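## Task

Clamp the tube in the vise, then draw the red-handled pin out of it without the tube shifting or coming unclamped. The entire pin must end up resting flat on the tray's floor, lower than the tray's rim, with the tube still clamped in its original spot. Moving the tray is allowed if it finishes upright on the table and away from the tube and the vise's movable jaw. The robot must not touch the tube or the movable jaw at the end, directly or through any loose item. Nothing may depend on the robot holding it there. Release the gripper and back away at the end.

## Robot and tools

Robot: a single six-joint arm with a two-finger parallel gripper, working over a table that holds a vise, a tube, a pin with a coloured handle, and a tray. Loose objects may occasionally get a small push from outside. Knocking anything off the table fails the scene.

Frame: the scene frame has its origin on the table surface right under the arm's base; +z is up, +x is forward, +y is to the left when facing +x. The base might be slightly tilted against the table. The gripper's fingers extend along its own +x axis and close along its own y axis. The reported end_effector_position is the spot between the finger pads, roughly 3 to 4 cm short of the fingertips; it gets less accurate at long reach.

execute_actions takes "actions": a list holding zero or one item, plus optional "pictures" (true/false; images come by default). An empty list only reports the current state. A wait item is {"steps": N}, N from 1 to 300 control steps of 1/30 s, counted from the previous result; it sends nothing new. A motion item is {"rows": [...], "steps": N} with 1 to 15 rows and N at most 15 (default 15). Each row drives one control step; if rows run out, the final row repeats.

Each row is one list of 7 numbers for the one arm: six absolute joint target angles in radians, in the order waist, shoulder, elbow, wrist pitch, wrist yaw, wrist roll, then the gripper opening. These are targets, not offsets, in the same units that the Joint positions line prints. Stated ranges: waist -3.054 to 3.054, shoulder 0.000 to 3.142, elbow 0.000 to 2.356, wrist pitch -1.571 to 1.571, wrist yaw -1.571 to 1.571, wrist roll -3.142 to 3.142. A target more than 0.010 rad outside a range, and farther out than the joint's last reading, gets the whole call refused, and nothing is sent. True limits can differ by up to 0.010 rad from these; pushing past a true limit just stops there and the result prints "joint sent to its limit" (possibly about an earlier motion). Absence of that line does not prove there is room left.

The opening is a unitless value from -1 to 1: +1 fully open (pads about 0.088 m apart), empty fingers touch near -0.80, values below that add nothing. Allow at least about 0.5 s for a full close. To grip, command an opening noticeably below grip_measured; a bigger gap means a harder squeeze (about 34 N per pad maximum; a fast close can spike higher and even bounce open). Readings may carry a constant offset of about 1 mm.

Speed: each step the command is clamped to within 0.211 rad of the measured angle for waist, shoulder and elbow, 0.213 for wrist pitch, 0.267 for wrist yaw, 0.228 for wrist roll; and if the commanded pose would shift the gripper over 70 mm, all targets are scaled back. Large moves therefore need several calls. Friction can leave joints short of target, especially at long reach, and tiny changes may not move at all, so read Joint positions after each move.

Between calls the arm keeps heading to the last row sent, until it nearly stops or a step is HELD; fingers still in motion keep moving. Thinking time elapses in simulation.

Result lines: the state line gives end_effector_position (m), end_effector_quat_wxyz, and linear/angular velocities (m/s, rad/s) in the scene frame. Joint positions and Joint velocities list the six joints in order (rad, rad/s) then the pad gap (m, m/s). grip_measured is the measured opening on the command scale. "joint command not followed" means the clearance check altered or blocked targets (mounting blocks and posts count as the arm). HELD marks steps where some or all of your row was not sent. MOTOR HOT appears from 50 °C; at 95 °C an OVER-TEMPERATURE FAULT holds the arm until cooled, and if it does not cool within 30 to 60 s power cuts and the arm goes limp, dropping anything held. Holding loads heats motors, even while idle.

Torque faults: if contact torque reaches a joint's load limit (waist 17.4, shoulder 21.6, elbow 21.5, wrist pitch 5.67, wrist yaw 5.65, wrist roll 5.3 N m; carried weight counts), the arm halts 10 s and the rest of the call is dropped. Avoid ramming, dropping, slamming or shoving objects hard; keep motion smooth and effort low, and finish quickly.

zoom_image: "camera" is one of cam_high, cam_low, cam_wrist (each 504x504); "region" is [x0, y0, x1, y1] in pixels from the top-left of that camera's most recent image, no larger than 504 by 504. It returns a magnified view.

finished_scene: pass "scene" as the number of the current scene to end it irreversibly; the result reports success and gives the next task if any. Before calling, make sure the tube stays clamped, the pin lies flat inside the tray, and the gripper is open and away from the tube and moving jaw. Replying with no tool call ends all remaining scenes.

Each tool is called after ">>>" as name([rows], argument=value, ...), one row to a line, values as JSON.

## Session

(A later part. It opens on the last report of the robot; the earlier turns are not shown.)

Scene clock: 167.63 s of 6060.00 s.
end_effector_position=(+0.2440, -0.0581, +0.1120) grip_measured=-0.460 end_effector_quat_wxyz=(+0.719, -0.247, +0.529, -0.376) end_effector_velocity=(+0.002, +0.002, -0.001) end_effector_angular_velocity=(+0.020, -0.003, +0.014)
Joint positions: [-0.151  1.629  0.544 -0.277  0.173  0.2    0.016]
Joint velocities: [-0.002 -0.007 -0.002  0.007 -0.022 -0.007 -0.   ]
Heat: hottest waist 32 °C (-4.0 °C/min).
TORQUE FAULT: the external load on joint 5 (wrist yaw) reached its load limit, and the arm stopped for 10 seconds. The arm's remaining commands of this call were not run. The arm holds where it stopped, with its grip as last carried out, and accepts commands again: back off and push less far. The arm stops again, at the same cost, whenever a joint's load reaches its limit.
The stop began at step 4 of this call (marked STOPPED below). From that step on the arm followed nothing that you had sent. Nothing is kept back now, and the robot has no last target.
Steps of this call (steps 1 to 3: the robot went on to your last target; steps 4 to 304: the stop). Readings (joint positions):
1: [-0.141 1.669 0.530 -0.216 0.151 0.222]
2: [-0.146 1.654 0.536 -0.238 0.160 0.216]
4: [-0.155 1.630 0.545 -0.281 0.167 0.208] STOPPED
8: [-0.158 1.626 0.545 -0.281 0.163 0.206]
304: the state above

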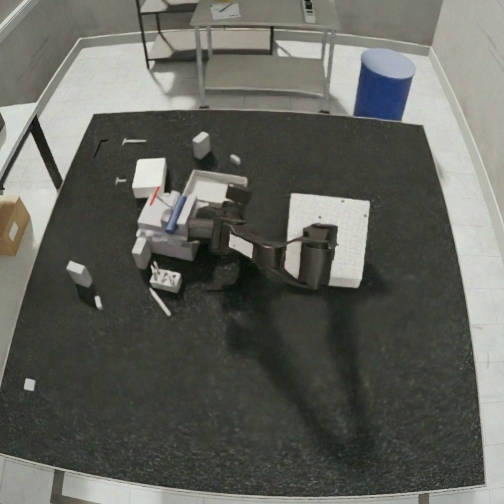

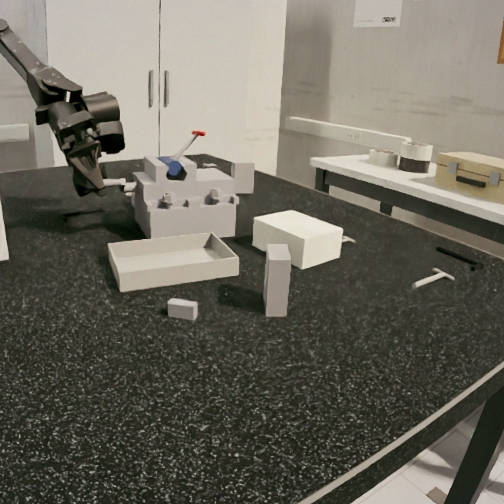

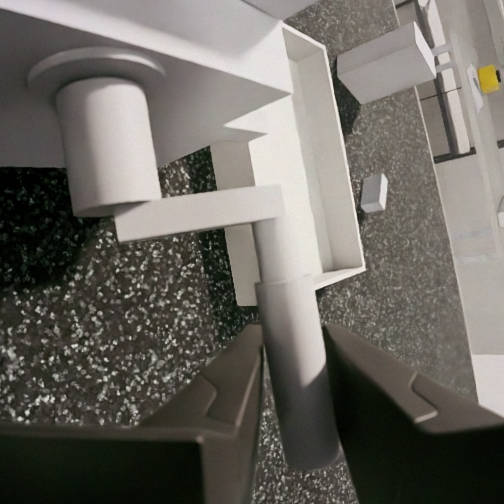

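>>> execute_actions([
  {"rows":[[-0.19,1.62,0.52,-0.24,0.12,0.14,-0.6],[-0.22,1.62,0.5,-0.21,0.07,0.08,-0.6],[-0.25,1.61,0.49,-0.19,0.03,0.03,-0.6],[-0.27,1.605,0.483,-0.18,0,0,-0.6],[-0.27,1.605,0.483,-0.18,0,0,-0.6],[-0.27,1.605,0.483,-0.18,0,0,-0.6],[-0.27,1.605,0.483,-0.18,0,0,-0.8],[-0.27,1.605,0.483,-0.18,0,0,-0.8],[-0.275,1.57,0.5,-0.23,0,0,-0.8],[-0.27,1.535,0.528,-0.29,0,0.015,-0.8],[-0.258,1.515,0.543,-0.327,0,0.025,-0.8],[-0.243,1.5,0.557,-0.357,0,0.04,-0.8]]},
], pictures=false)

>>> execute_actions([
  {"steps":10},
])

Scene clock: 174.83 s of 6060.00 s.
end_effector_position=(+0.2449, -0.0485, +0.1240) grip_measured=-0.520 end_effector_quat_wxyz=(+0.741, -0.240, +0.549, -0.303) end_effector_velocity=(+0.009, +0.054, +0.035) end_effector_angular_velocity=(+0.037, -0.008, +0.047)
Joint positions: [-0.251  1.536  0.536 -0.312  0.015  0.025  0.014]
Joint velocities: [ 0.042 -0.237  0.11  -0.315 -0.037  0.022 -0.001]
Heat: hottest waist 31 °C (-5.0 °C/min).
Steps of this call (steps 1 to 201: nothing new was sent; steps 202 to 216: all 15 steps of this action). Readings (joint positions):
202: [-0.154 1.630 0.541 -0.273 0.168 0.194]
203: [-0.165 1.630 0.534 -0.260 0.150 0.174]
205: [-0.200 1.627 0.518 -0.231 0.093 0.112]
209: [-0.242 1.616 0.500 -0.204 0.029 0.042]
216: the state above

Scene clock: 175.17 s of 6060.00 s.
end_effector_position=(+0.2460, -0.0423, +0.1269) grip_measured=-0.521 end_effector_quat_wxyz=(+0.743, -0.237, +0.550, -0.300) end_effector_velocity=(-0.001, +0.007, -0.000) end_effector_angular_velocity=(+0.021, +0.016, +0.011)
Joint positions: [-0.245  1.514  0.549 -0.347  0.008  0.032  0.013]
Joint velocities: [ 0.007 -0.022  0.007 -0.037 -0.022 -0.007 -0.   ]
Heat: hottest waist 31 °C (-5.1 °C/min).
Steps of this call (steps 1 to 10: the robot went on to your last target). Readings (joint positions):
1: [-0.250 1.530 0.539 -0.321 0.014 0.026]
2: [-0.249 1.526 0.541 -0.327 0.013 0.028]
4: [-0.247 1.521 0.545 -0.336 0.011 0.030]
8: [-0.246 1.515 0.548 -0.345 0.009 0.032]
10: the state above

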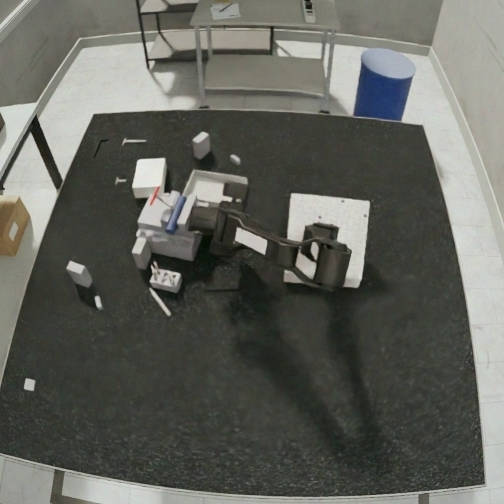

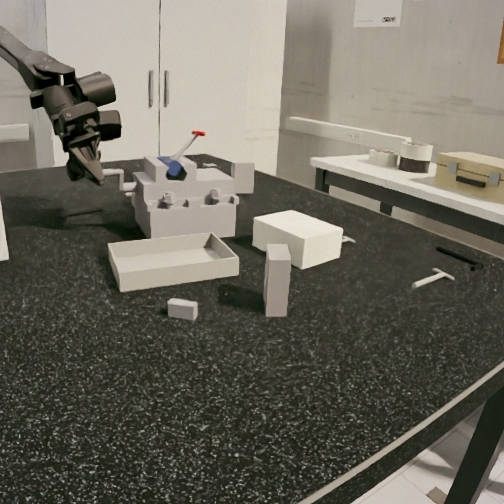

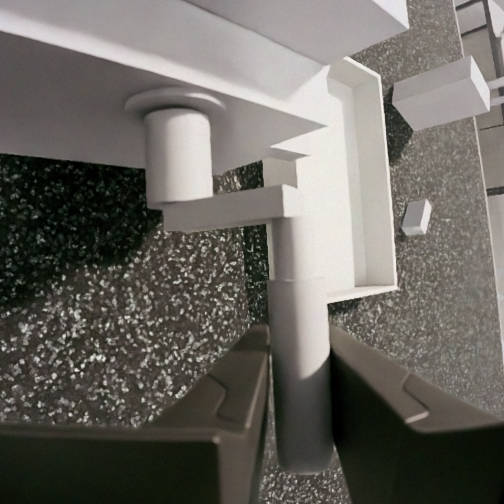

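>>> execute_actions([
  {"rows":[[-0.223,1.49,0.568,-0.377,0,0.065,-0.8],[-0.2,1.484,0.578,-0.393,0,0.09,-0.8],[-0.175,1.48,0.585,-0.405,0,0.115,-0.8],[-0.148,1.48,0.59,-0.41,0,0.145,-0.8],[-0.123,1.485,0.59,-0.405,0,0.17,-0.8],[-0.098,1.495,0.587,-0.39,0,0.2,-0.8],[-0.077,1.51,0.582,-0.37,0,0.22,-0.8],[-0.05,1.525,0.576,-0.355,0,0.25,-0.8]]},
], pictures=false)

>>> execute_actions([
  {"rows":[[-0.05,1.525,0.576,-0.355,0,0.25,-0.8],[-0.05,1.525,0.576,-0.355,0,0.25,-0.8],[-0.05,1.525,0.576,-0.355,0,0.25,0],[-0.05,1.525,0.576,-0.355,0,0.25,0],[-0.05,1.525,0.576,-0.355,0,0.25,0],[-0.05,1.525,0.576,-0.355,0,0.25,0],[-0.05,1.5,0.65,-0.47,0,0.25,0],[-0.05,1.48,0.72,-0.6,0,0.25,0],[-0.05,1.46,0.8,-0.7,0,0.25,0],[-0.05,1.46,0.95,-0.9,0,0.25,0]]},
], pictures=false)

>>> execute_actions([
  {"rows":[[-0.4,1.7,1.6,-1.4,-0.3,-0.3,1]]},
], pictures=false)

>>> execute_actions([
  {"rows":[[-0.64,2.51,2.01,-1.48,-0.65,-0.49,1]]},
], pictures=false)

>>> execute_actions([
  {"steps":22},
])

Scene clock: 184.23 s of 6060.00 s.
end_effector_position=(+0.2555, -0.0012, +0.0972) grip_measured=-0.532 end_effector_quat_wxyz=(+0.755, -0.216, +0.554, -0.278) end_effector_velocity=(+0.001, +0.001, -0.045) end_effector_angular_velocity=(+0.034, +0.059, -0.036)
Joint positions: [-0.054  1.506  0.576 -0.368 -0.007  0.228  0.013]
Joint velocities: [ 0.12   0.164  0.002  0.095 -0.007  0.11  -0.001]
Heat: hottest waist 31 °C (-4.1 °C/min).
Steps of this call (steps 1 to 30: the robot went on to your last target; steps 31 to 257: nothing new was sent; steps 258 to 272: all 15 steps of this action). Readings (joint positions):
258: [-0.242 1.508 0.552 -0.354 0.007 0.031]
259: [-0.237 1.505 0.554 -0.360 0.009 0.035]
261: [-0.215 1.494 0.564 -0.383 0.022 0.054]
265: [-0.150 1.481 0.576 -0.411 0.062 0.133]
272: the state above

Scene clock: 184.73 s of 6060.00 s.
end_effector_position=(+0.2825, +0.0484, +0.1465) grip_measured=-0.026 end_effector_quat_wxyz=(+0.743, -0.208, +0.566, -0.289) end_effector_velocity=(-0.042, +0.134, +0.149) end_effector_angular_velocity=(-0.027, +0.268, -0.237)
Joint positions: [-0.05   1.471  0.88  -0.748 -0.006  0.244  0.038]
Joint velocities: [-0.007 -0.208  0.73  -1.297  0.007 -0.022  0.01 ]
Heat: hottest waist 31 °C (-4.0 °C/min).
Steps of this call (steps 1 to 15: all 15 steps of this action). Readings (joint positions):
1: [-0.051 1.510 0.576 -0.366 -0.007 0.231]
2: [-0.050 1.511 0.576 -0.366 -0.007 0.231]
4: [-0.050 1.513 0.576 -0.363 -0.007 0.237]
8: [-0.050 1.516 0.606 -0.429 -0.006 0.243]
15: the state above

Scene clock: 185.23 s of 6060.00 s.
end_effector_position=(+0.3182, +0.0744, +0.2647) grip_measured=+0.984 end_effector_quat_wxyz=(+0.718, -0.179, +0.651, -0.169) end_effector_velocity=(+0.064, +0.120, +0.160) end_effector_angular_velocity=(-0.057, -0.180, +0.389)
Joint positions: [-0.387  1.686  1.516 -1.349 -0.29  -0.271  0.087]
Joint velocities: [-0.051  0.002  0.774 -0.432 -0.066 -0.212  0.008]
Heat: hottest waist 31 °C (-4.1 °C/min).
Steps of this call (steps 1 to 15: all 15 steps of this action). Readings (joint positions):
1: [-0.070 1.490 0.919 -0.813 -0.058 0.204]
2: [-0.111 1.526 0.965 -0.859 -0.117 0.153]
4: [-0.203 1.608 1.058 -0.943 -0.187 0.053]
8: [-0.347 1.679 1.228 -1.137 -0.251 -0.143]
15: the state above

Scene clock: 185.73 s of 6060.00 s.
end_effector_position=(+0.3979, -0.0433, +0.2599) grip_measured=+1.000 end_effector_quat_wxyz=(+0.747, +0.002, +0.662, -0.071) end_effector_velocity=(-0.017, -0.321, -0.342) end_effector_angular_velocity=(+0.648, +0.721, -0.696)
Joint positions: [-0.631  2.318  1.983 -1.472 -0.637 -0.479  0.088]
Joint velocities: [-0.002  1.282  0.105 -0.037 -0.037 -0.037  0.   ]
Heat: hottest waist 31 °C (-4.0 °C/min).
Steps of this call (steps 1 to 15: all 15 steps of this action). Readings (joint positions):
1: [-0.406 1.710 1.559 -1.392 -0.346 -0.316]
2: [-0.442 1.742 1.608 -1.415 -0.416 -0.357]
4: [-0.524 1.830 1.704 -1.429 -0.507 -0.409]
8: [-0.618 2.022 1.878 -1.458 -0.593 -0.457]
15: the state above

Scene clock: 186.47 s of 6060.00 s.
end_effector_position=(+0.3906, -0.0873, +0.2098) grip_measured=+1.000 end_effector_quat_wxyz=(+0.707, +0.068, +0.699, -0.078) end_effector_velocity=(-0.002, -0.000, +0.001) end_effector_angular_velocity=(-0.002, +0.008, +0.016)
Joint positions: [-0.634  2.502  2.    -1.478 -0.645 -0.484  0.088]
Joint velocities: [-0.002 -0.002 -0.002 -0.007  0.007 -0.022  0.   ]
Heat: hottest waist 31 °C (-4.0 °C/min).
Steps of this call (steps 1 to 22: the robot went on to your last target). Readings (joint positions):
1: [-0.631 2.360 1.986 -1.473 -0.638 -0.481]
2: [-0.632 2.398 1.988 -1.474 -0.639 -0.481]
4: [-0.632 2.459 1.988 -1.474 -0.639 -0.482]
8: [-0.633 2.502 1.989 -1.476 -0.641 -0.483]
22: the state above

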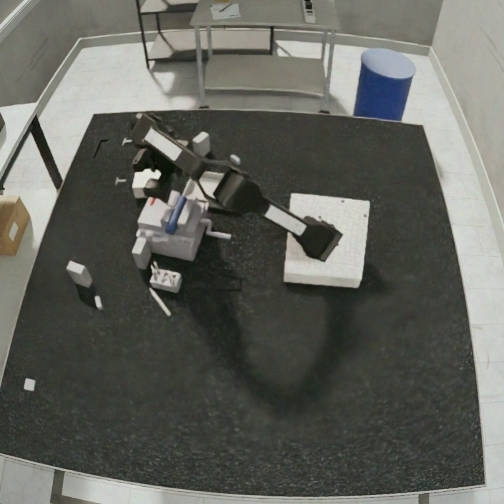

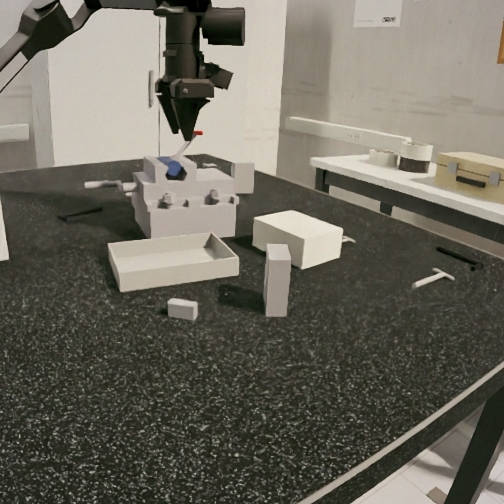

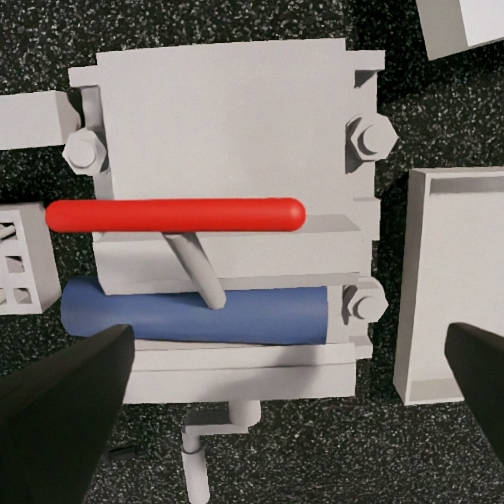

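>>> execute_actions(actions=[])

Scene clock: 208.13 s of 6060.00 s.
end_effector_position=(+0.3908, -0.0879, +0.2095) grip_measured=+1.000 end_effector_quat_wxyz=(+0.707, +0.068, +0.699, -0.077) end_effector_velocity=(+0.002, +0.001, -0.000) end_effector_angular_velocity=(+0.002, -0.007, +0.014)
Joint positions: [-0.634  2.505  2.002 -1.478 -0.646 -0.485  0.088]
Joint velocities: [ 0.002 -0.002 -0.002  0.007 -0.007 -0.007  0.   ]
Heat: hottest waist 36 °C (+3.0 °C/min).
Steps of this call (steps 1 to 15: the robot went on to your last target; steps 16 to 650: nothing new was sent). Readings (joint positions):
1: [-0.634 2.502 2.000 -1.478 -0.645 -0.484]
2: [-0.634 2.502 2.000 -1.478 -0.645 -0.484]
4: [-0.634 2.502 2.000 -1.478 -0.645 -0.484]
8: [-0.634 2.502 2.000 -1.478 -0.645 -0.484]
650: the state above
The arm was judged still, so your last target was given up. Only a new action makes it travel on or press farther. Fingers that are still opening or closing keep moving.

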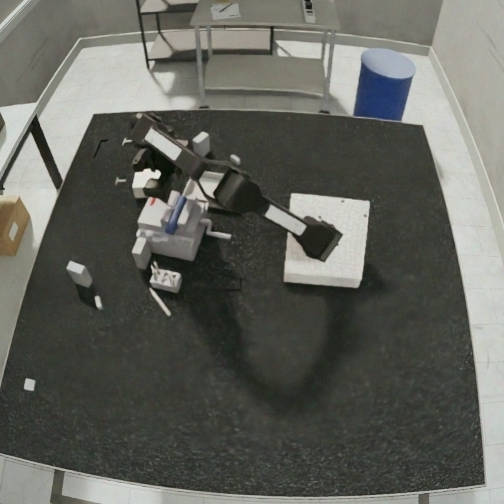

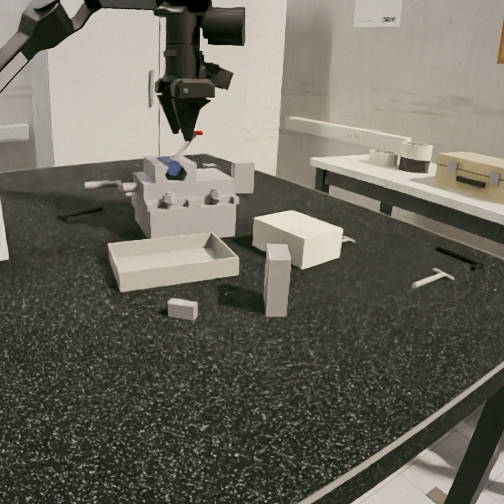

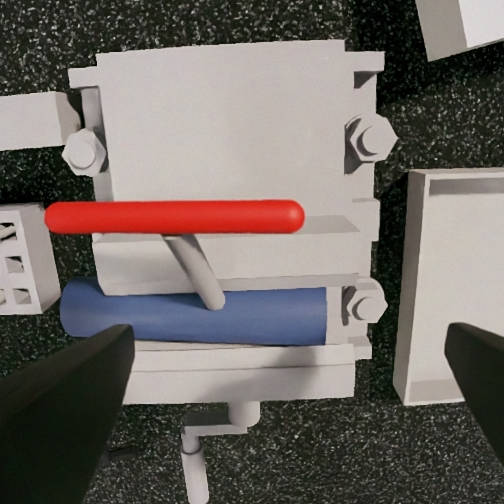

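>>> execute_actions([
  {"rows":[[-0.62,2.497,1.96,-1.44,-0.65,-0.47,1],[-0.62,2.497,1.96,-1.44,-0.65,-0.47,1],[-0.62,2.497,1.96,-1.44,-0.65,-0.47,1],[-0.60,2.49,1.91,-1.38,-0.66,-0.445,1],[-0.60,2.49,1.91,-1.38,-0.66,-0.445,1],[-0.60,2.49,1.91,-1.38,-0.66,-0.445,1],[-0.575,2.48,1.862,-1.33,-0.668,-0.425,1]]},
])

>>> execute_actions([
  {"rows":[[-0.575,2.48,1.862,-1.33,-0.668,-0.425,0.7],[-0.575,2.48,1.862,-1.33,-0.668,-0.425,0.55],[-0.575,2.48,1.862,-1.33,-0.668,-0.425,0.4],[-0.575,2.48,1.862,-1.33,-0.668,-0.425,0.3],[-0.575,2.48,1.862,-1.33,-0.668,-0.425,0.2],[-0.575,2.48,1.862,-1.33,-0.668,-0.425,0.1],[-0.575,2.48,1.862,-1.33,-0.668,-0.425,0],[-0.575,2.48,1.862,-1.33,-0.668,-0.425,-0.1],[-0.575,2.48,1.862,-1.33,-0.668,-0.425,-0.2],[-0.575,2.48,1.862,-1.33,-0.668,-0.425,-0.3]]},
])

>>> zoom_image(camera="cam_low", region=[125,100,225,200])

Scene clock: 216.77 s of 6060.00 s.
end_effector_position=(+0.3918, -0.0854, +0.1687) grip_measured=+1.000 end_effector_quat_wxyz=(+0.699, +0.068, +0.708, -0.074) end_effector_velocity=(+0.005, +0.003, +0.001) end_effector_angular_velocity=(-0.008, -0.047, +0.044)
Joint positions: [-0.571  2.501  1.877 -1.342 -0.661 -0.434  0.088]
Joint velocities: [ 0.002 -0.037 -0.046  0.066 -0.022 -0.007  0.   ]
Heat: hottest waist 37 °C (+4.0 °C/min).
Steps of this call (steps 1 to 244: nothing new was sent; steps 245 to 259: all 15 steps of this action). Readings (joint positions):
245: [-0.634 2.505 2.000 -1.475 -0.646 -0.486]
246: [-0.633 2.505 1.995 -1.468 -0.646 -0.486]
248: [-0.628 2.505 1.978 -1.444 -0.647 -0.477]
252: [-0.603 2.503 1.921 -1.385 -0.654 -0.452]
259: the state above

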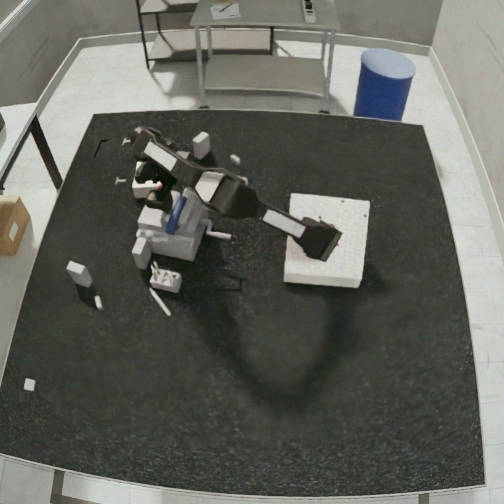

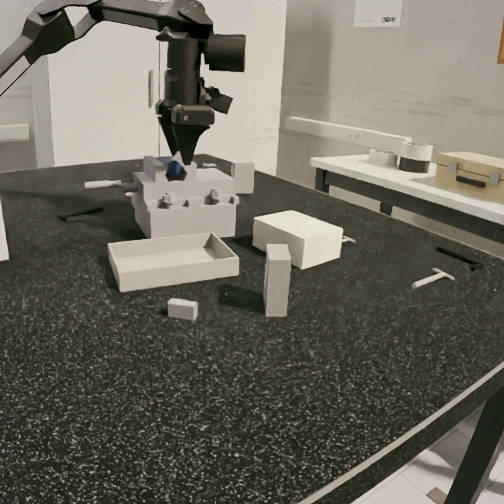

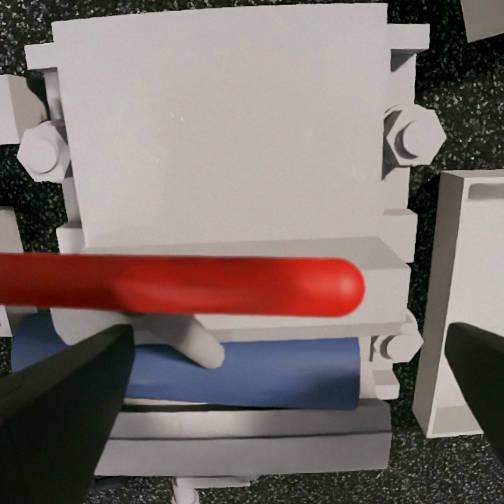

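Scene clock: 217.27 s of 6060.00 s.
end_effector_position=(+0.3943, -0.0803, +0.1689) grip_measured=-0.209 end_effector_quat_wxyz=(+0.703, +0.068, +0.705, -0.068) end_effector_velocity=(+0.003, +0.010, -0.000) end_effector_angular_velocity=(+0.017, -0.006, +0.018)
Joint positions: [-0.565  2.49   1.871 -1.335 -0.676 -0.431  0.029]
Joint velocities: [ 0.012 -0.012 -0.002 -0.007 -0.022 -0.007 -0.034]
Heat: hottest waist 37 °C (+5.1 °C/min).
Steps of this call (steps 1 to 15: all 15 steps of this action). Readings (joint positions):
1: [-0.571 2.499 1.876 -1.340 -0.661 -0.433]
2: [-0.571 2.498 1.875 -1.338 -0.661 -0.433]
4: [-0.571 2.497 1.874 -1.336 -0.662 -0.432]
8: [-0.571 2.496 1.872 -1.335 -0.669 -0.431]
15: the state above

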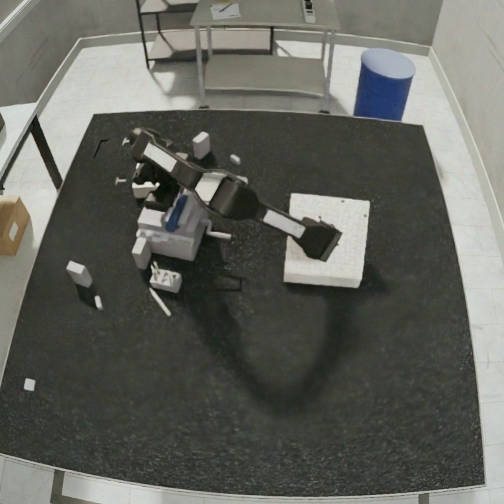

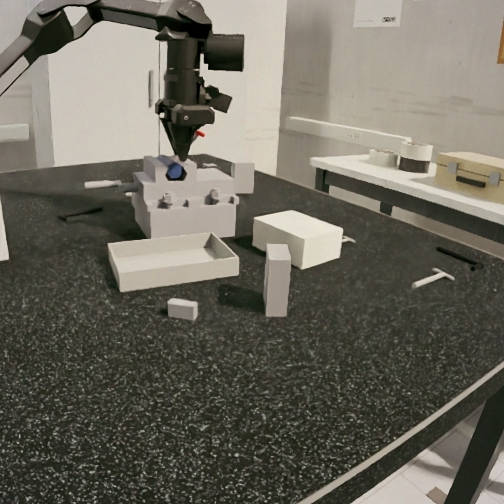

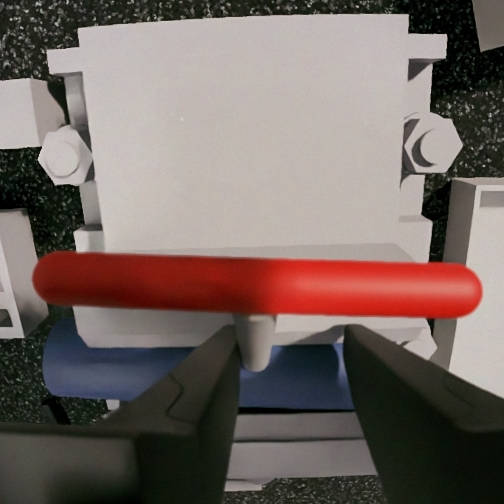

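Region (125, 100, 225, 200) of cam_low's 504x504 image, scaled by 5.040, with more detail than that image has.

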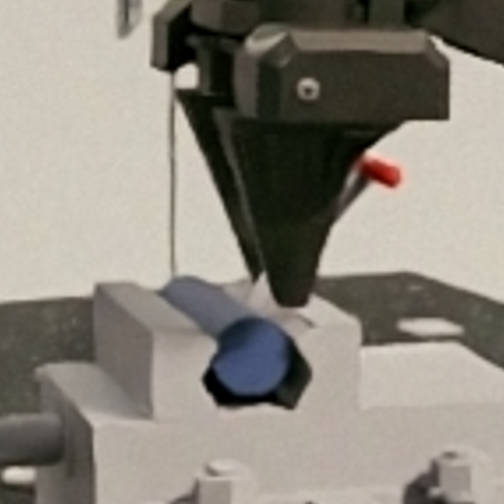

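>>> execute_actions([
  {"rows":[[-0.578,2.485,1.865,-1.335,-0.668,-0.425,-0.35],[-0.58,2.485,1.865,-1.335,-0.668,-0.425,-0.4],[-0.582,2.49,1.868,-1.335,-0.668,-0.425,-0.45],[-0.584,2.49,1.87,-1.335,-0.668,-0.425,-0.5],[-0.586,2.495,1.872,-1.335,-0.668,-0.425,-0.55],[-0.588,2.495,1.874,-1.335,-0.668,-0.425,-0.6],[-0.59,2.5,1.876,-1.335,-0.668,-0.425,-0.65],[-0.59,2.5,1.876,-1.335,-0.668,-0.425,-0.72]]},
])

>>> zoom_image(camera="cam_low", region=[125,100,225,200])

Scene clock: 222.77 s of 6060.00 s.
end_effector_position=(+0.3930, -0.0833, +0.1716) grip_measured=-0.637 end_effector_quat_wxyz=(+0.705, +0.072, +0.702, -0.071) end_effector_velocity=(-0.002, +0.000, -0.001) end_effector_angular_velocity=(+0.011, +0.002, -0.017)
Joint positions: [-0.575  2.49   1.87  -1.336 -0.675 -0.43   0.008]
Joint velocities: [-0.002  0.002 -0.002 -0.007 -0.007  0.007 -0.   ]
Heat: hottest waist 38 °C (+6.0 °C/min).
Steps of this call (steps 1 to 15: the robot went on to your last target; steps 16 to 150: nothing new was sent; steps 151 to 165: all 15 steps of this action). Readings (joint positions):
151: [-0.564 2.489 1.870 -1.335 -0.677 -0.431]
152: [-0.564 2.489 1.870 -1.335 -0.677 -0.431]
154: [-0.564 2.489 1.870 -1.336 -0.678 -0.431]
158: [-0.567 2.489 1.870 -1.337 -0.681 -0.431]
165: the state above

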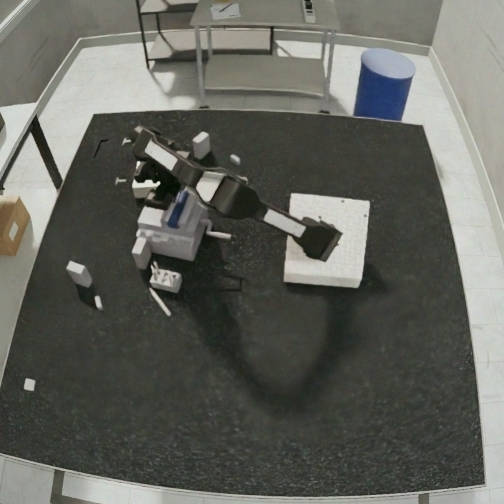

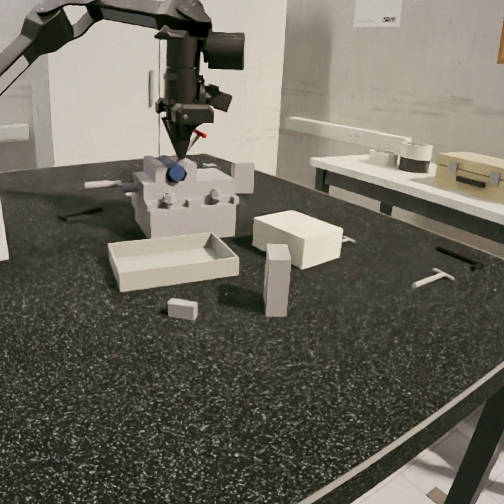

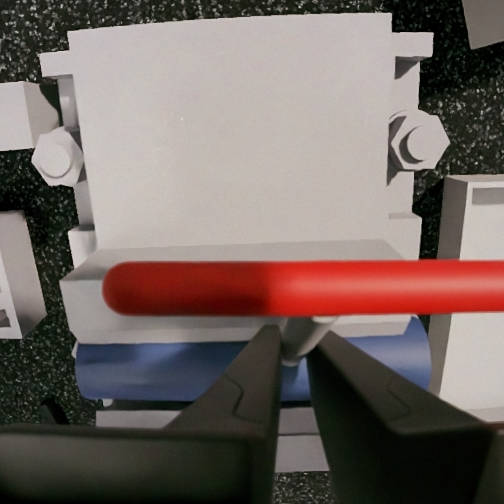

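Region (125, 100, 225, 200) of cam_low's 504x504 image, scaled by 5.040, with more detail than that image has.

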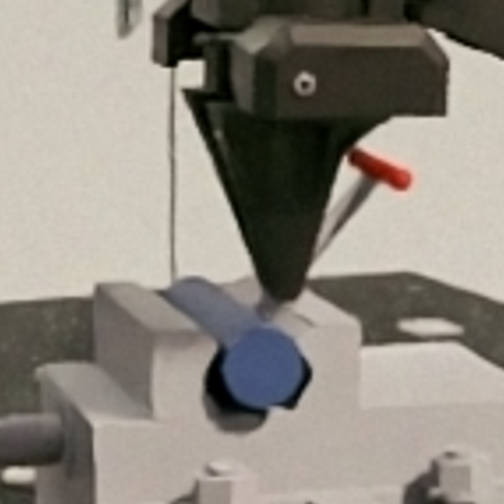

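Now at ~63%. Release and see.

>>> execute_actions([
  {"rows":[[-0.58,2.49,1.87,-1.335,-0.668,-0.43,-0.5],[-0.58,2.49,1.87,-1.335,-0.668,-0.43,-0.2],[-0.58,2.49,1.87,-1.335,-0.668,-0.43,0.2]]},
])

>>> zoom_image(camera="cam_low", region=[125,100,225,200])

Scene clock: 225.27 s of 6060.00 s.
end_effector_position=(+0.3927, -0.0840, +0.1718) grip_measured=+0.175 end_effector_quat_wxyz=(+0.704, +0.071, +0.702, -0.072) end_effector_velocity=(-0.005, +0.001, +0.001) end_effector_angular_velocity=(+0.004, +0.016, -0.008)
Joint positions: [-0.576  2.491  1.87  -1.335 -0.673 -0.43   0.048]
Joint velocities: [-0.002 -0.002 -0.002 -0.022  0.007 -0.007  0.009]
Heat: hottest waist 39 °C (+7.1 °C/min).
Steps of this call (steps 1 to 15: the robot went on to your last target; steps 16 to 60: nothing new was sent; steps 61 to 75: all 15 steps of this action). Readings (joint positions):
61: [-0.575 2.491 1.870 -1.335 -0.675 -0.430]
62: [-0.575 2.491 1.870 -1.335 -0.674 -0.430]
64: [-0.576 2.491 1.870 -1.335 -0.674 -0.430]
68: [-0.576 2.491 1.870 -1.335 -0.673 -0.430]
75: the state above

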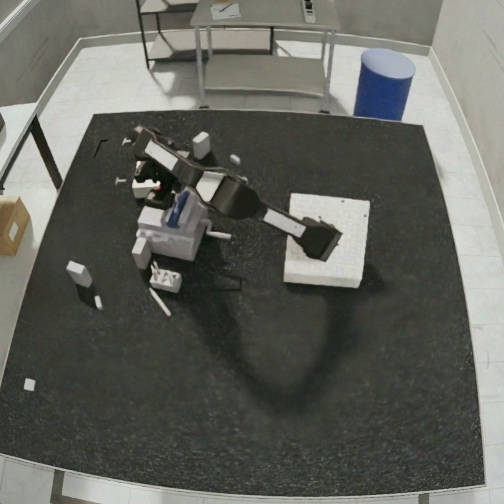

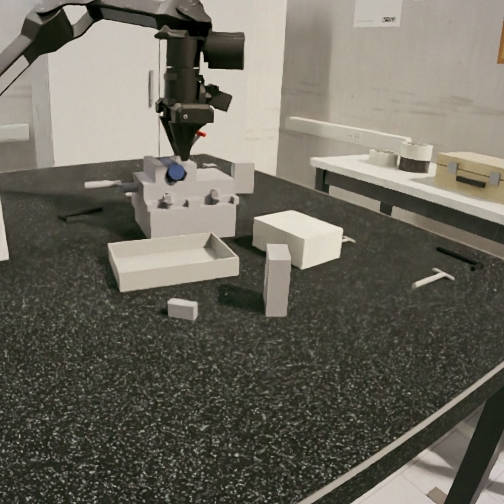

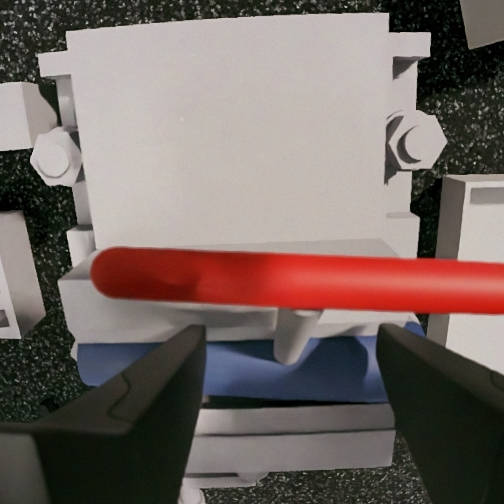

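Region (125, 100, 225, 200) of cam_low's 504x504 image, scaled by 5.040, with more detail than that image has.

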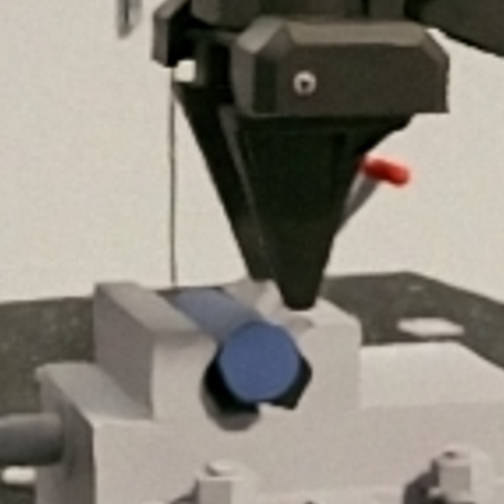

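>>> execute_actions([
  {"rows":[[-0.585,2.51,1.91,-1.365,-0.668,-0.435,0.1],[-0.585,2.51,1.91,-1.365,-0.668,-0.435,0.1],[-0.59,2.53,1.96,-1.4,-0.665,-0.435,0],[-0.59,2.53,1.96,-1.4,-0.665,-0.435,0],[-0.59,2.56,2.03,-1.42,-0.66,-0.435,-0.1],[-0.59,2.56,2.03,-1.42,-0.66,-0.435,-0.1],[-0.59,2.56,2.03,-1.42,-0.66,-0.435,-0.2],[-0.59,2.56,2.03,-1.42,-0.66,-0.435,-0.3],[-0.59,2.56,2.03,-1.42,-0.66,-0.435,-0.4],[-0.59,2.56,2.03,-1.42,-0.66,-0.435,-0.5],[-0.59,2.56,2.03,-1.42,-0.66,-0.435,-0.6],[-0.59,2.56,2.03,-1.42,-0.66,-0.435,-0.72]]},
], pictures=false)

>>> execute_actions([
  {"steps":10},
])

>>> zoom_image(camera="cam_low", region=[125,100,225,200])

Scene clock: 232.50 s of 6060.00 s.
end_effector_position=(+0.4066, -0.0868, +0.1854) grip_measured=-0.582 end_effector_quat_wxyz=(+0.707, +0.069, +0.700, -0.075) end_effector_velocity=(+0.008, +0.020, -0.002) end_effector_angular_velocity=(+0.037, +0.008, +0.009)
Joint positions: [-0.584  2.544  2.012 -1.416 -0.668 -0.43   0.01 ]
Joint velocities: [ 0.032  0.002  0.042 -0.051 -0.037  0.007 -0.052]
Heat: hottest waist 39 °C (+8.1 °C/min).
Steps of this call (steps 1 to 15: the robot went on to your last target; steps 16 to 202: nothing new was sent; steps 203 to 217: all 15 steps of this action). Readings (joint positions):
203: [-0.576 2.491 1.873 -1.338 -0.673 -0.430]
204: [-0.576 2.493 1.877 -1.343 -0.673 -0.430]
206: [-0.577 2.502 1.902 -1.366 -0.672 -0.430]
210: [-0.582 2.532 1.979 -1.397 -0.669 -0.430]
217: the state above

Scene clock: 232.83 s of 6060.00 s.
end_effector_position=(+0.4070, -0.0859, +0.1854) grip_measured=-0.630 end_effector_quat_wxyz=(+0.706, +0.068, +0.701, -0.075) end_effector_velocity=(-0.002, +0.005, -0.002) end_effector_angular_velocity=(+0.030, +0.006, +0.007)
Joint positions: [-0.581  2.545  2.017 -1.421 -0.666 -0.432  0.008]
Joint velocities: [ 0.002  0.002 -0.002 -0.022 -0.022 -0.022 -0.   ]
Heat: hottest waist 39 °C (+8.0 °C/min).
Steps of this call (steps 1 to 10: the robot went on to your last target). Readings (joint positions):
1: [-0.583 2.545 2.014 -1.418 -0.668 -0.430]
2: [-0.581 2.545 2.015 -1.419 -0.667 -0.430]
4: [-0.581 2.545 2.016 -1.420 -0.667 -0.431]
8: [-0.581 2.545 2.017 -1.421 -0.667 -0.431]
10: the state above

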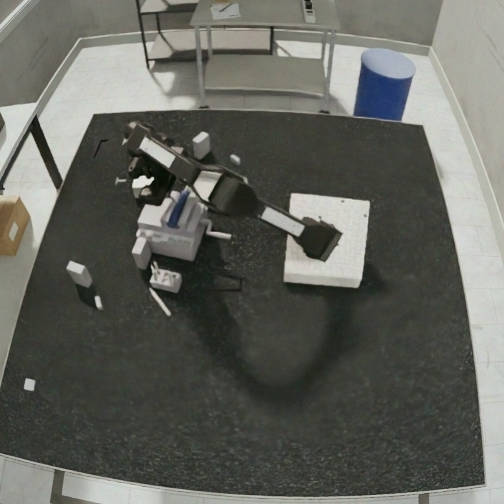

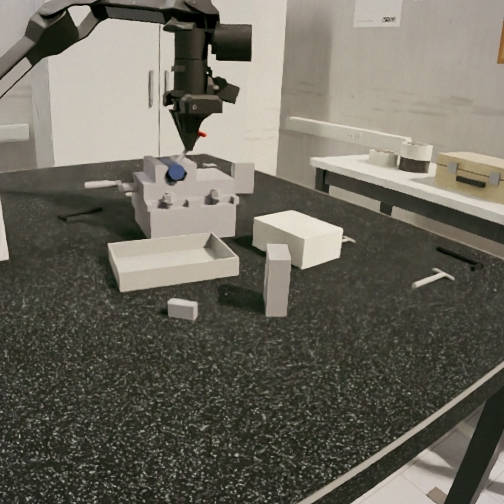

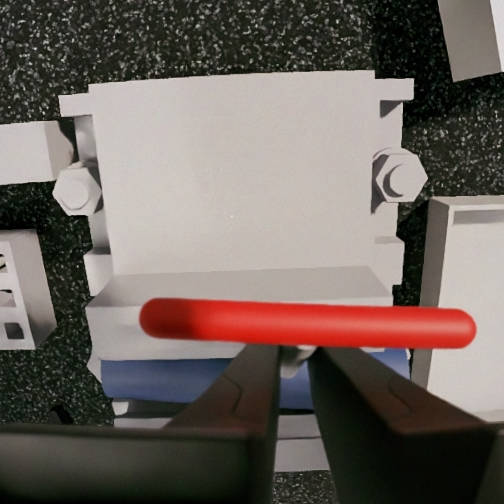

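Region (125, 100, 225, 200) of cam_low's 504x504 image, scaled by 5.040, with more detail than that image has.

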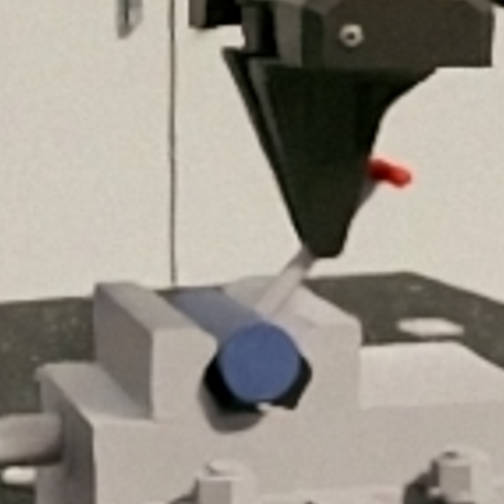

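>>> execute_actions([
  {"rows":[[-0.585,2.545,2.017,-1.42,-0.665,-0.435,-0.3],[-0.585,2.545,2.017,-1.42,-0.665,-0.435,-0.1],[-0.585,2.545,2.017,-1.42,-0.665,-0.435,-0.1],[-0.585,2.545,2.017,-1.42,-0.665,-0.435,-0.1],[-0.585,2.545,2.017,-1.42,-0.665,-0.435,-0.1],[-0.61,2.48,1.94,-1.42,-0.665,-0.46,-0.1],[-0.61,2.48,1.94,-1.42,-0.665,-0.46,-0.1],[-0.63,2.42,1.87,-1.42,-0.66,-0.49,-0.1],[-0.63,2.42,1.87,-1.42,-0.66,-0.49,-0.1],[-0.63,2.42,1.87,-1.42,-0.66,-0.49,-0.1],[-0.67,2.4,1.9,-1.46,-0.65,-0.52,-0.1]]},
], pictures=false)

>>> execute_actions([
  {"rows":[[-0.72,2.33,1.85,-1.42,-0.68,-0.7,-0.1],[-0.72,2.33,1.85,-1.42,-0.68,-0.8,-0.1],[-0.72,2.33,1.85,-1.42,-0.68,-0.9,-0.1],[-0.72,2.33,1.85,-1.4,-0.68,-1,-0.1],[-0.72,2.3,1.82,-1.35,-0.7,-1.2,-0.1],[-0.72,2.3,1.8,-1.3,-0.7,-1.4,-0.1],[-0.72,2.285,1.78,-1.22,-0.715,-1.965,0.2]]},
], pictures=false)

>>> execute_actions([
  {"steps":20},
], pictures=false)

>>> execute_actions([
  {"rows":[[-0.70,2.34,1.85,-1.23,-0.71,-1.95,0.4],[-0.70,2.34,1.85,-1.23,-0.71,-1.95,0.4],[-0.70,2.34,1.85,-1.23,-0.71,-1.95,0.4],[-0.67,2.41,1.94,-1.25,-0.70,-1.92,0.4],[-0.67,2.41,1.94,-1.25,-0.70,-1.92,0.4],[-0.67,2.41,1.94,-1.25,-0.70,-1.92,0.4],[-0.645,2.487,2.02,-1.267,-0.69,-1.895,0.4]]},
])

Scene clock: 247.07 s of 6060.00 s.
end_effector_position=(+0.3817, -0.0804, +0.2188) grip_measured=-0.113 end_effector_quat_wxyz=(+0.719, +0.065, +0.688, -0.072) end_effector_velocity=(-0.030, +0.007, +0.146) end_effector_angular_velocity=(-0.121, -0.255, +0.046)
Joint positions: [-0.653  2.432  1.915 -1.446 -0.659 -0.5    0.033]
Joint velocities: [-0.247 -0.281 -0.002 -0.11   0.022 -0.125  0.005]
Heat: hottest waist 41 °C (+9.1 °C/min).
Steps of this call (steps 1 to 15: the robot went on to your last target; steps 16 to 412: nothing new was sent; steps 413 to 427: all 15 steps of this action). Readings (joint positions):
413: [-0.581 2.548 2.020 -1.422 -0.662 -0.434]
414: [-0.581 2.548 2.020 -1.422 -0.662 -0.434]
416: [-0.581 2.548 2.020 -1.422 -0.662 -0.434]
420: [-0.588 2.519 1.973 -1.415 -0.662 -0.449]
427: the state above

Scene clock: 247.57 s of 6060.00 s.
end_effector_position=(+0.3900, -0.0881, +0.2524) grip_measured=+0.172 end_effector_quat_wxyz=(+0.738, -0.277, +0.593, +0.165) end_effector_velocity=(+0.007, -0.004, -0.002) end_effector_angular_velocity=(-0.376, +0.066, +1.500)
Joint positions: [-0.716  2.304  1.796 -1.239 -0.706 -1.245  0.047]
Joint velocities: [-0.002 -0.022 -0.061  0.11  -0.037 -1.502  0.011]
Heat: hottest waist 41 °C (+9.1 °C/min).
Steps of this call (steps 1 to 15: all 15 steps of this action). Readings (joint positions):
1: [-0.662 2.416 1.907 -1.442 -0.659 -0.539]
2: [-0.673 2.400 1.894 -1.440 -0.659 -0.590]
4: [-0.694 2.375 1.879 -1.432 -0.664 -0.691]
8: [-0.715 2.326 1.830 -1.322 -0.689 -0.893]
15: the state above

Scene clock: 248.23 s of 6060.00 s.
end_effector_position=(+0.3914, -0.0886, +0.2528) grip_measured=+0.200 end_effector_quat_wxyz=(+0.598, -0.518, +0.497, +0.357) end_effector_velocity=(-0.001, -0.002, +0.002) end_effector_angular_velocity=(-0.060, +0.016, +0.134)
Joint positions: [-0.716  2.3    1.789 -1.223 -0.709 -1.944  0.049]
Joint velocities: [-0.002 -0.007 -0.002  0.007  0.022 -0.139  0.   ]
Heat: hottest waist 41 °C (+9.1 °C/min).
Steps of this call (steps 1 to 20: the robot went on to your last target). Readings (joint positions):
1: [-0.716 2.304 1.794 -1.236 -0.707 -1.296]
2: [-0.716 2.303 1.793 -1.232 -0.707 -1.346]
4: [-0.716 2.302 1.791 -1.229 -0.708 -1.447]
8: [-0.716 2.300 1.790 -1.225 -0.709 -1.649]
20: the state above

Scene clock: 248.73 s of 6060.00 s.
end_effector_position=(+0.4271, -0.0993, +0.2238) grip_measured=+0.396 end_effector_quat_wxyz=(+0.583, -0.507, +0.512, +0.376) end_effector_velocity=(+0.011, -0.017, -0.005) end_effector_angular_velocity=(-0.010, +0.011, -0.040)
Joint positions: [-0.641  2.473  1.992 -1.262 -0.697 -1.905  0.058]
Joint velocities: [ 0.002  0.085  0.105 -0.022  0.022  0.037  0.001]
Heat: hottest waist 41 °C (+9.0 °C/min).
Steps of this call (steps 1 to 15: all 15 steps of this action). Readings (joint positions):
1: [-0.716 2.301 1.793 -1.224 -0.709 -1.946]
2: [-0.714 2.305 1.801 -1.224 -0.709 -1.946]
4: [-0.707 2.323 1.831 -1.236 -0.709 -1.946]
8: [-0.676 2.395 1.929 -1.250 -0.706 -1.924]
15: the state above

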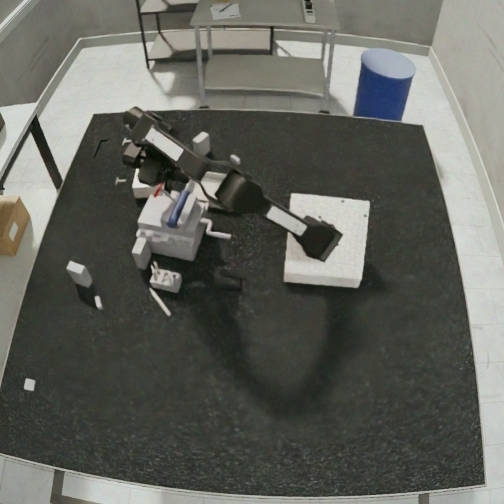

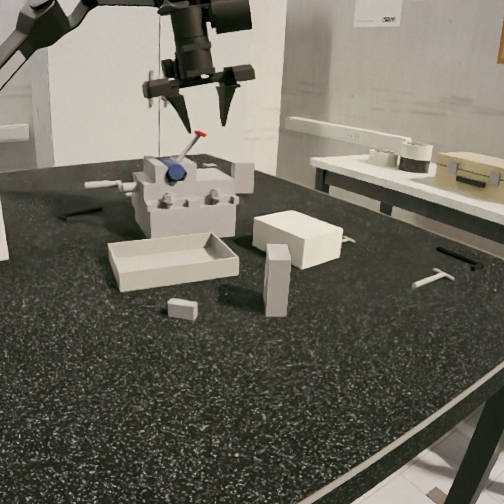

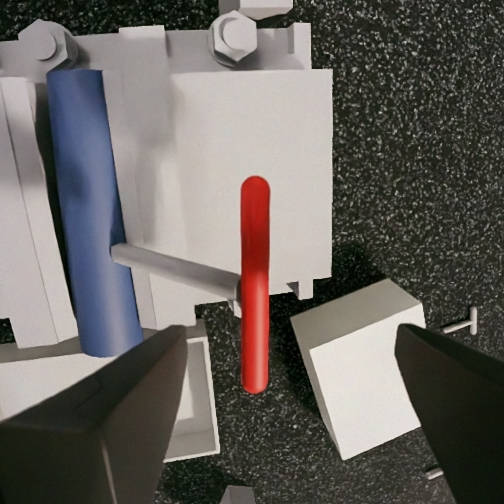

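>>> execute_actions([
  {"rows":[[-0.642,2.44,1.95,-1.26,-0.70,-1.91,0.5],[-0.642,2.44,1.95,-1.26,-0.70,-1.91,0.5],[-0.642,2.40,1.9,-1.25,-0.70,-1.92,0.5],[-0.642,2.40,1.9,-1.25,-0.70,-1.92,0.5],[-0.642,2.40,1.9,-1.25,-0.70,-1.92,0.5],[-0.625,2.38,1.83,-1.19,-0.705,-1.9,0.5],[-0.625,2.38,1.83,-1.19,-0.705,-1.9,0.5],[-0.625,2.38,1.83,-1.19,-0.705,-1.9,0.5],[-0.607,2.36,1.76,-1.13,-0.71,-1.885,0.5]]},
], pictures=false)

>>> execute_actions([
  {"steps":10},
])

Scene clock: 255.50 s of 6060.00 s.
end_effector_position=(+0.4110, -0.0853, +0.1982) grip_measured=+0.498 end_effector_quat_wxyz=(+0.577, -0.504, +0.512, +0.389) end_effector_velocity=(-0.015, +0.005, -0.046) end_effector_angular_velocity=(+0.045, +0.045, -0.017)
Joint positions: [-0.605  2.384  1.787 -1.149 -0.703 -1.894  0.063]
Joint velocities: [ 0.051 -0.022 -0.183  0.125 -0.022  0.037  0.001]
Heat: hottest waist 41 °C (+7.1 °C/min).
Steps of this call (steps 1 to 30: the robot went on to your last target; steps 31 to 188: nothing new was sent; steps 189 to 203: all 15 steps of this action). Readings (joint positions):
189: [-0.641 2.476 2.004 -1.265 -0.696 -1.900]
190: [-0.641 2.474 1.997 -1.265 -0.696 -1.900]
192: [-0.641 2.457 1.963 -1.259 -0.696 -1.903]
196: [-0.636 2.419 1.891 -1.226 -0.696 -1.906]
203: the state above

Scene clock: 255.83 s of 6060.00 s.
end_effector_position=(+0.4104, -0.0845, +0.1971) grip_measured=+0.500 end_effector_quat_wxyz=(+0.577, -0.506, +0.511, +0.388) end_effector_velocity=(-0.002, +0.005, +0.003) end_effector_angular_velocity=(+0.009, -0.004, -0.009)
Joint positions: [-0.604  2.376  1.771 -1.134 -0.704 -1.891  0.063]
Joint velocities: [-0.002 -0.017 -0.012 -0.007 -0.007  0.007 -0.   ]
Heat: hottest waist 41 °C (+7.0 °C/min).
Steps of this call (steps 1 to 10: the robot went on to your last target). Readings (joint positions):
1: [-0.604 2.384 1.783 -1.145 -0.703 -1.893]
2: [-0.604 2.383 1.779 -1.142 -0.703 -1.893]
4: [-0.604 2.381 1.775 -1.139 -0.703 -1.892]
8: [-0.604 2.377 1.772 -1.135 -0.704 -1.891]
10: the state above

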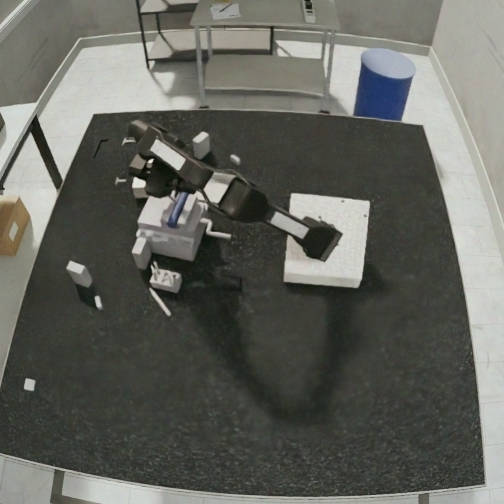

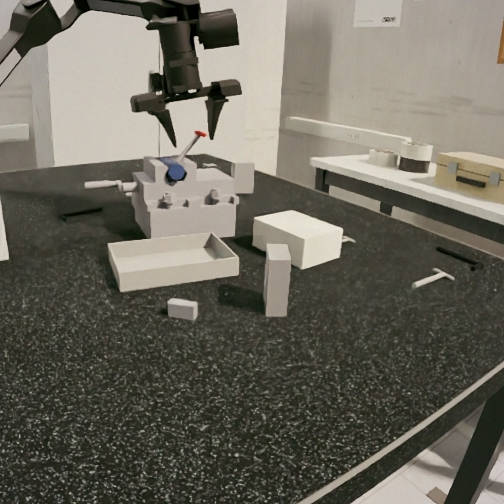

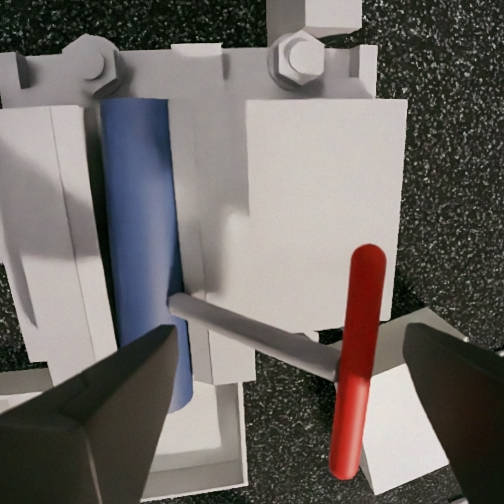

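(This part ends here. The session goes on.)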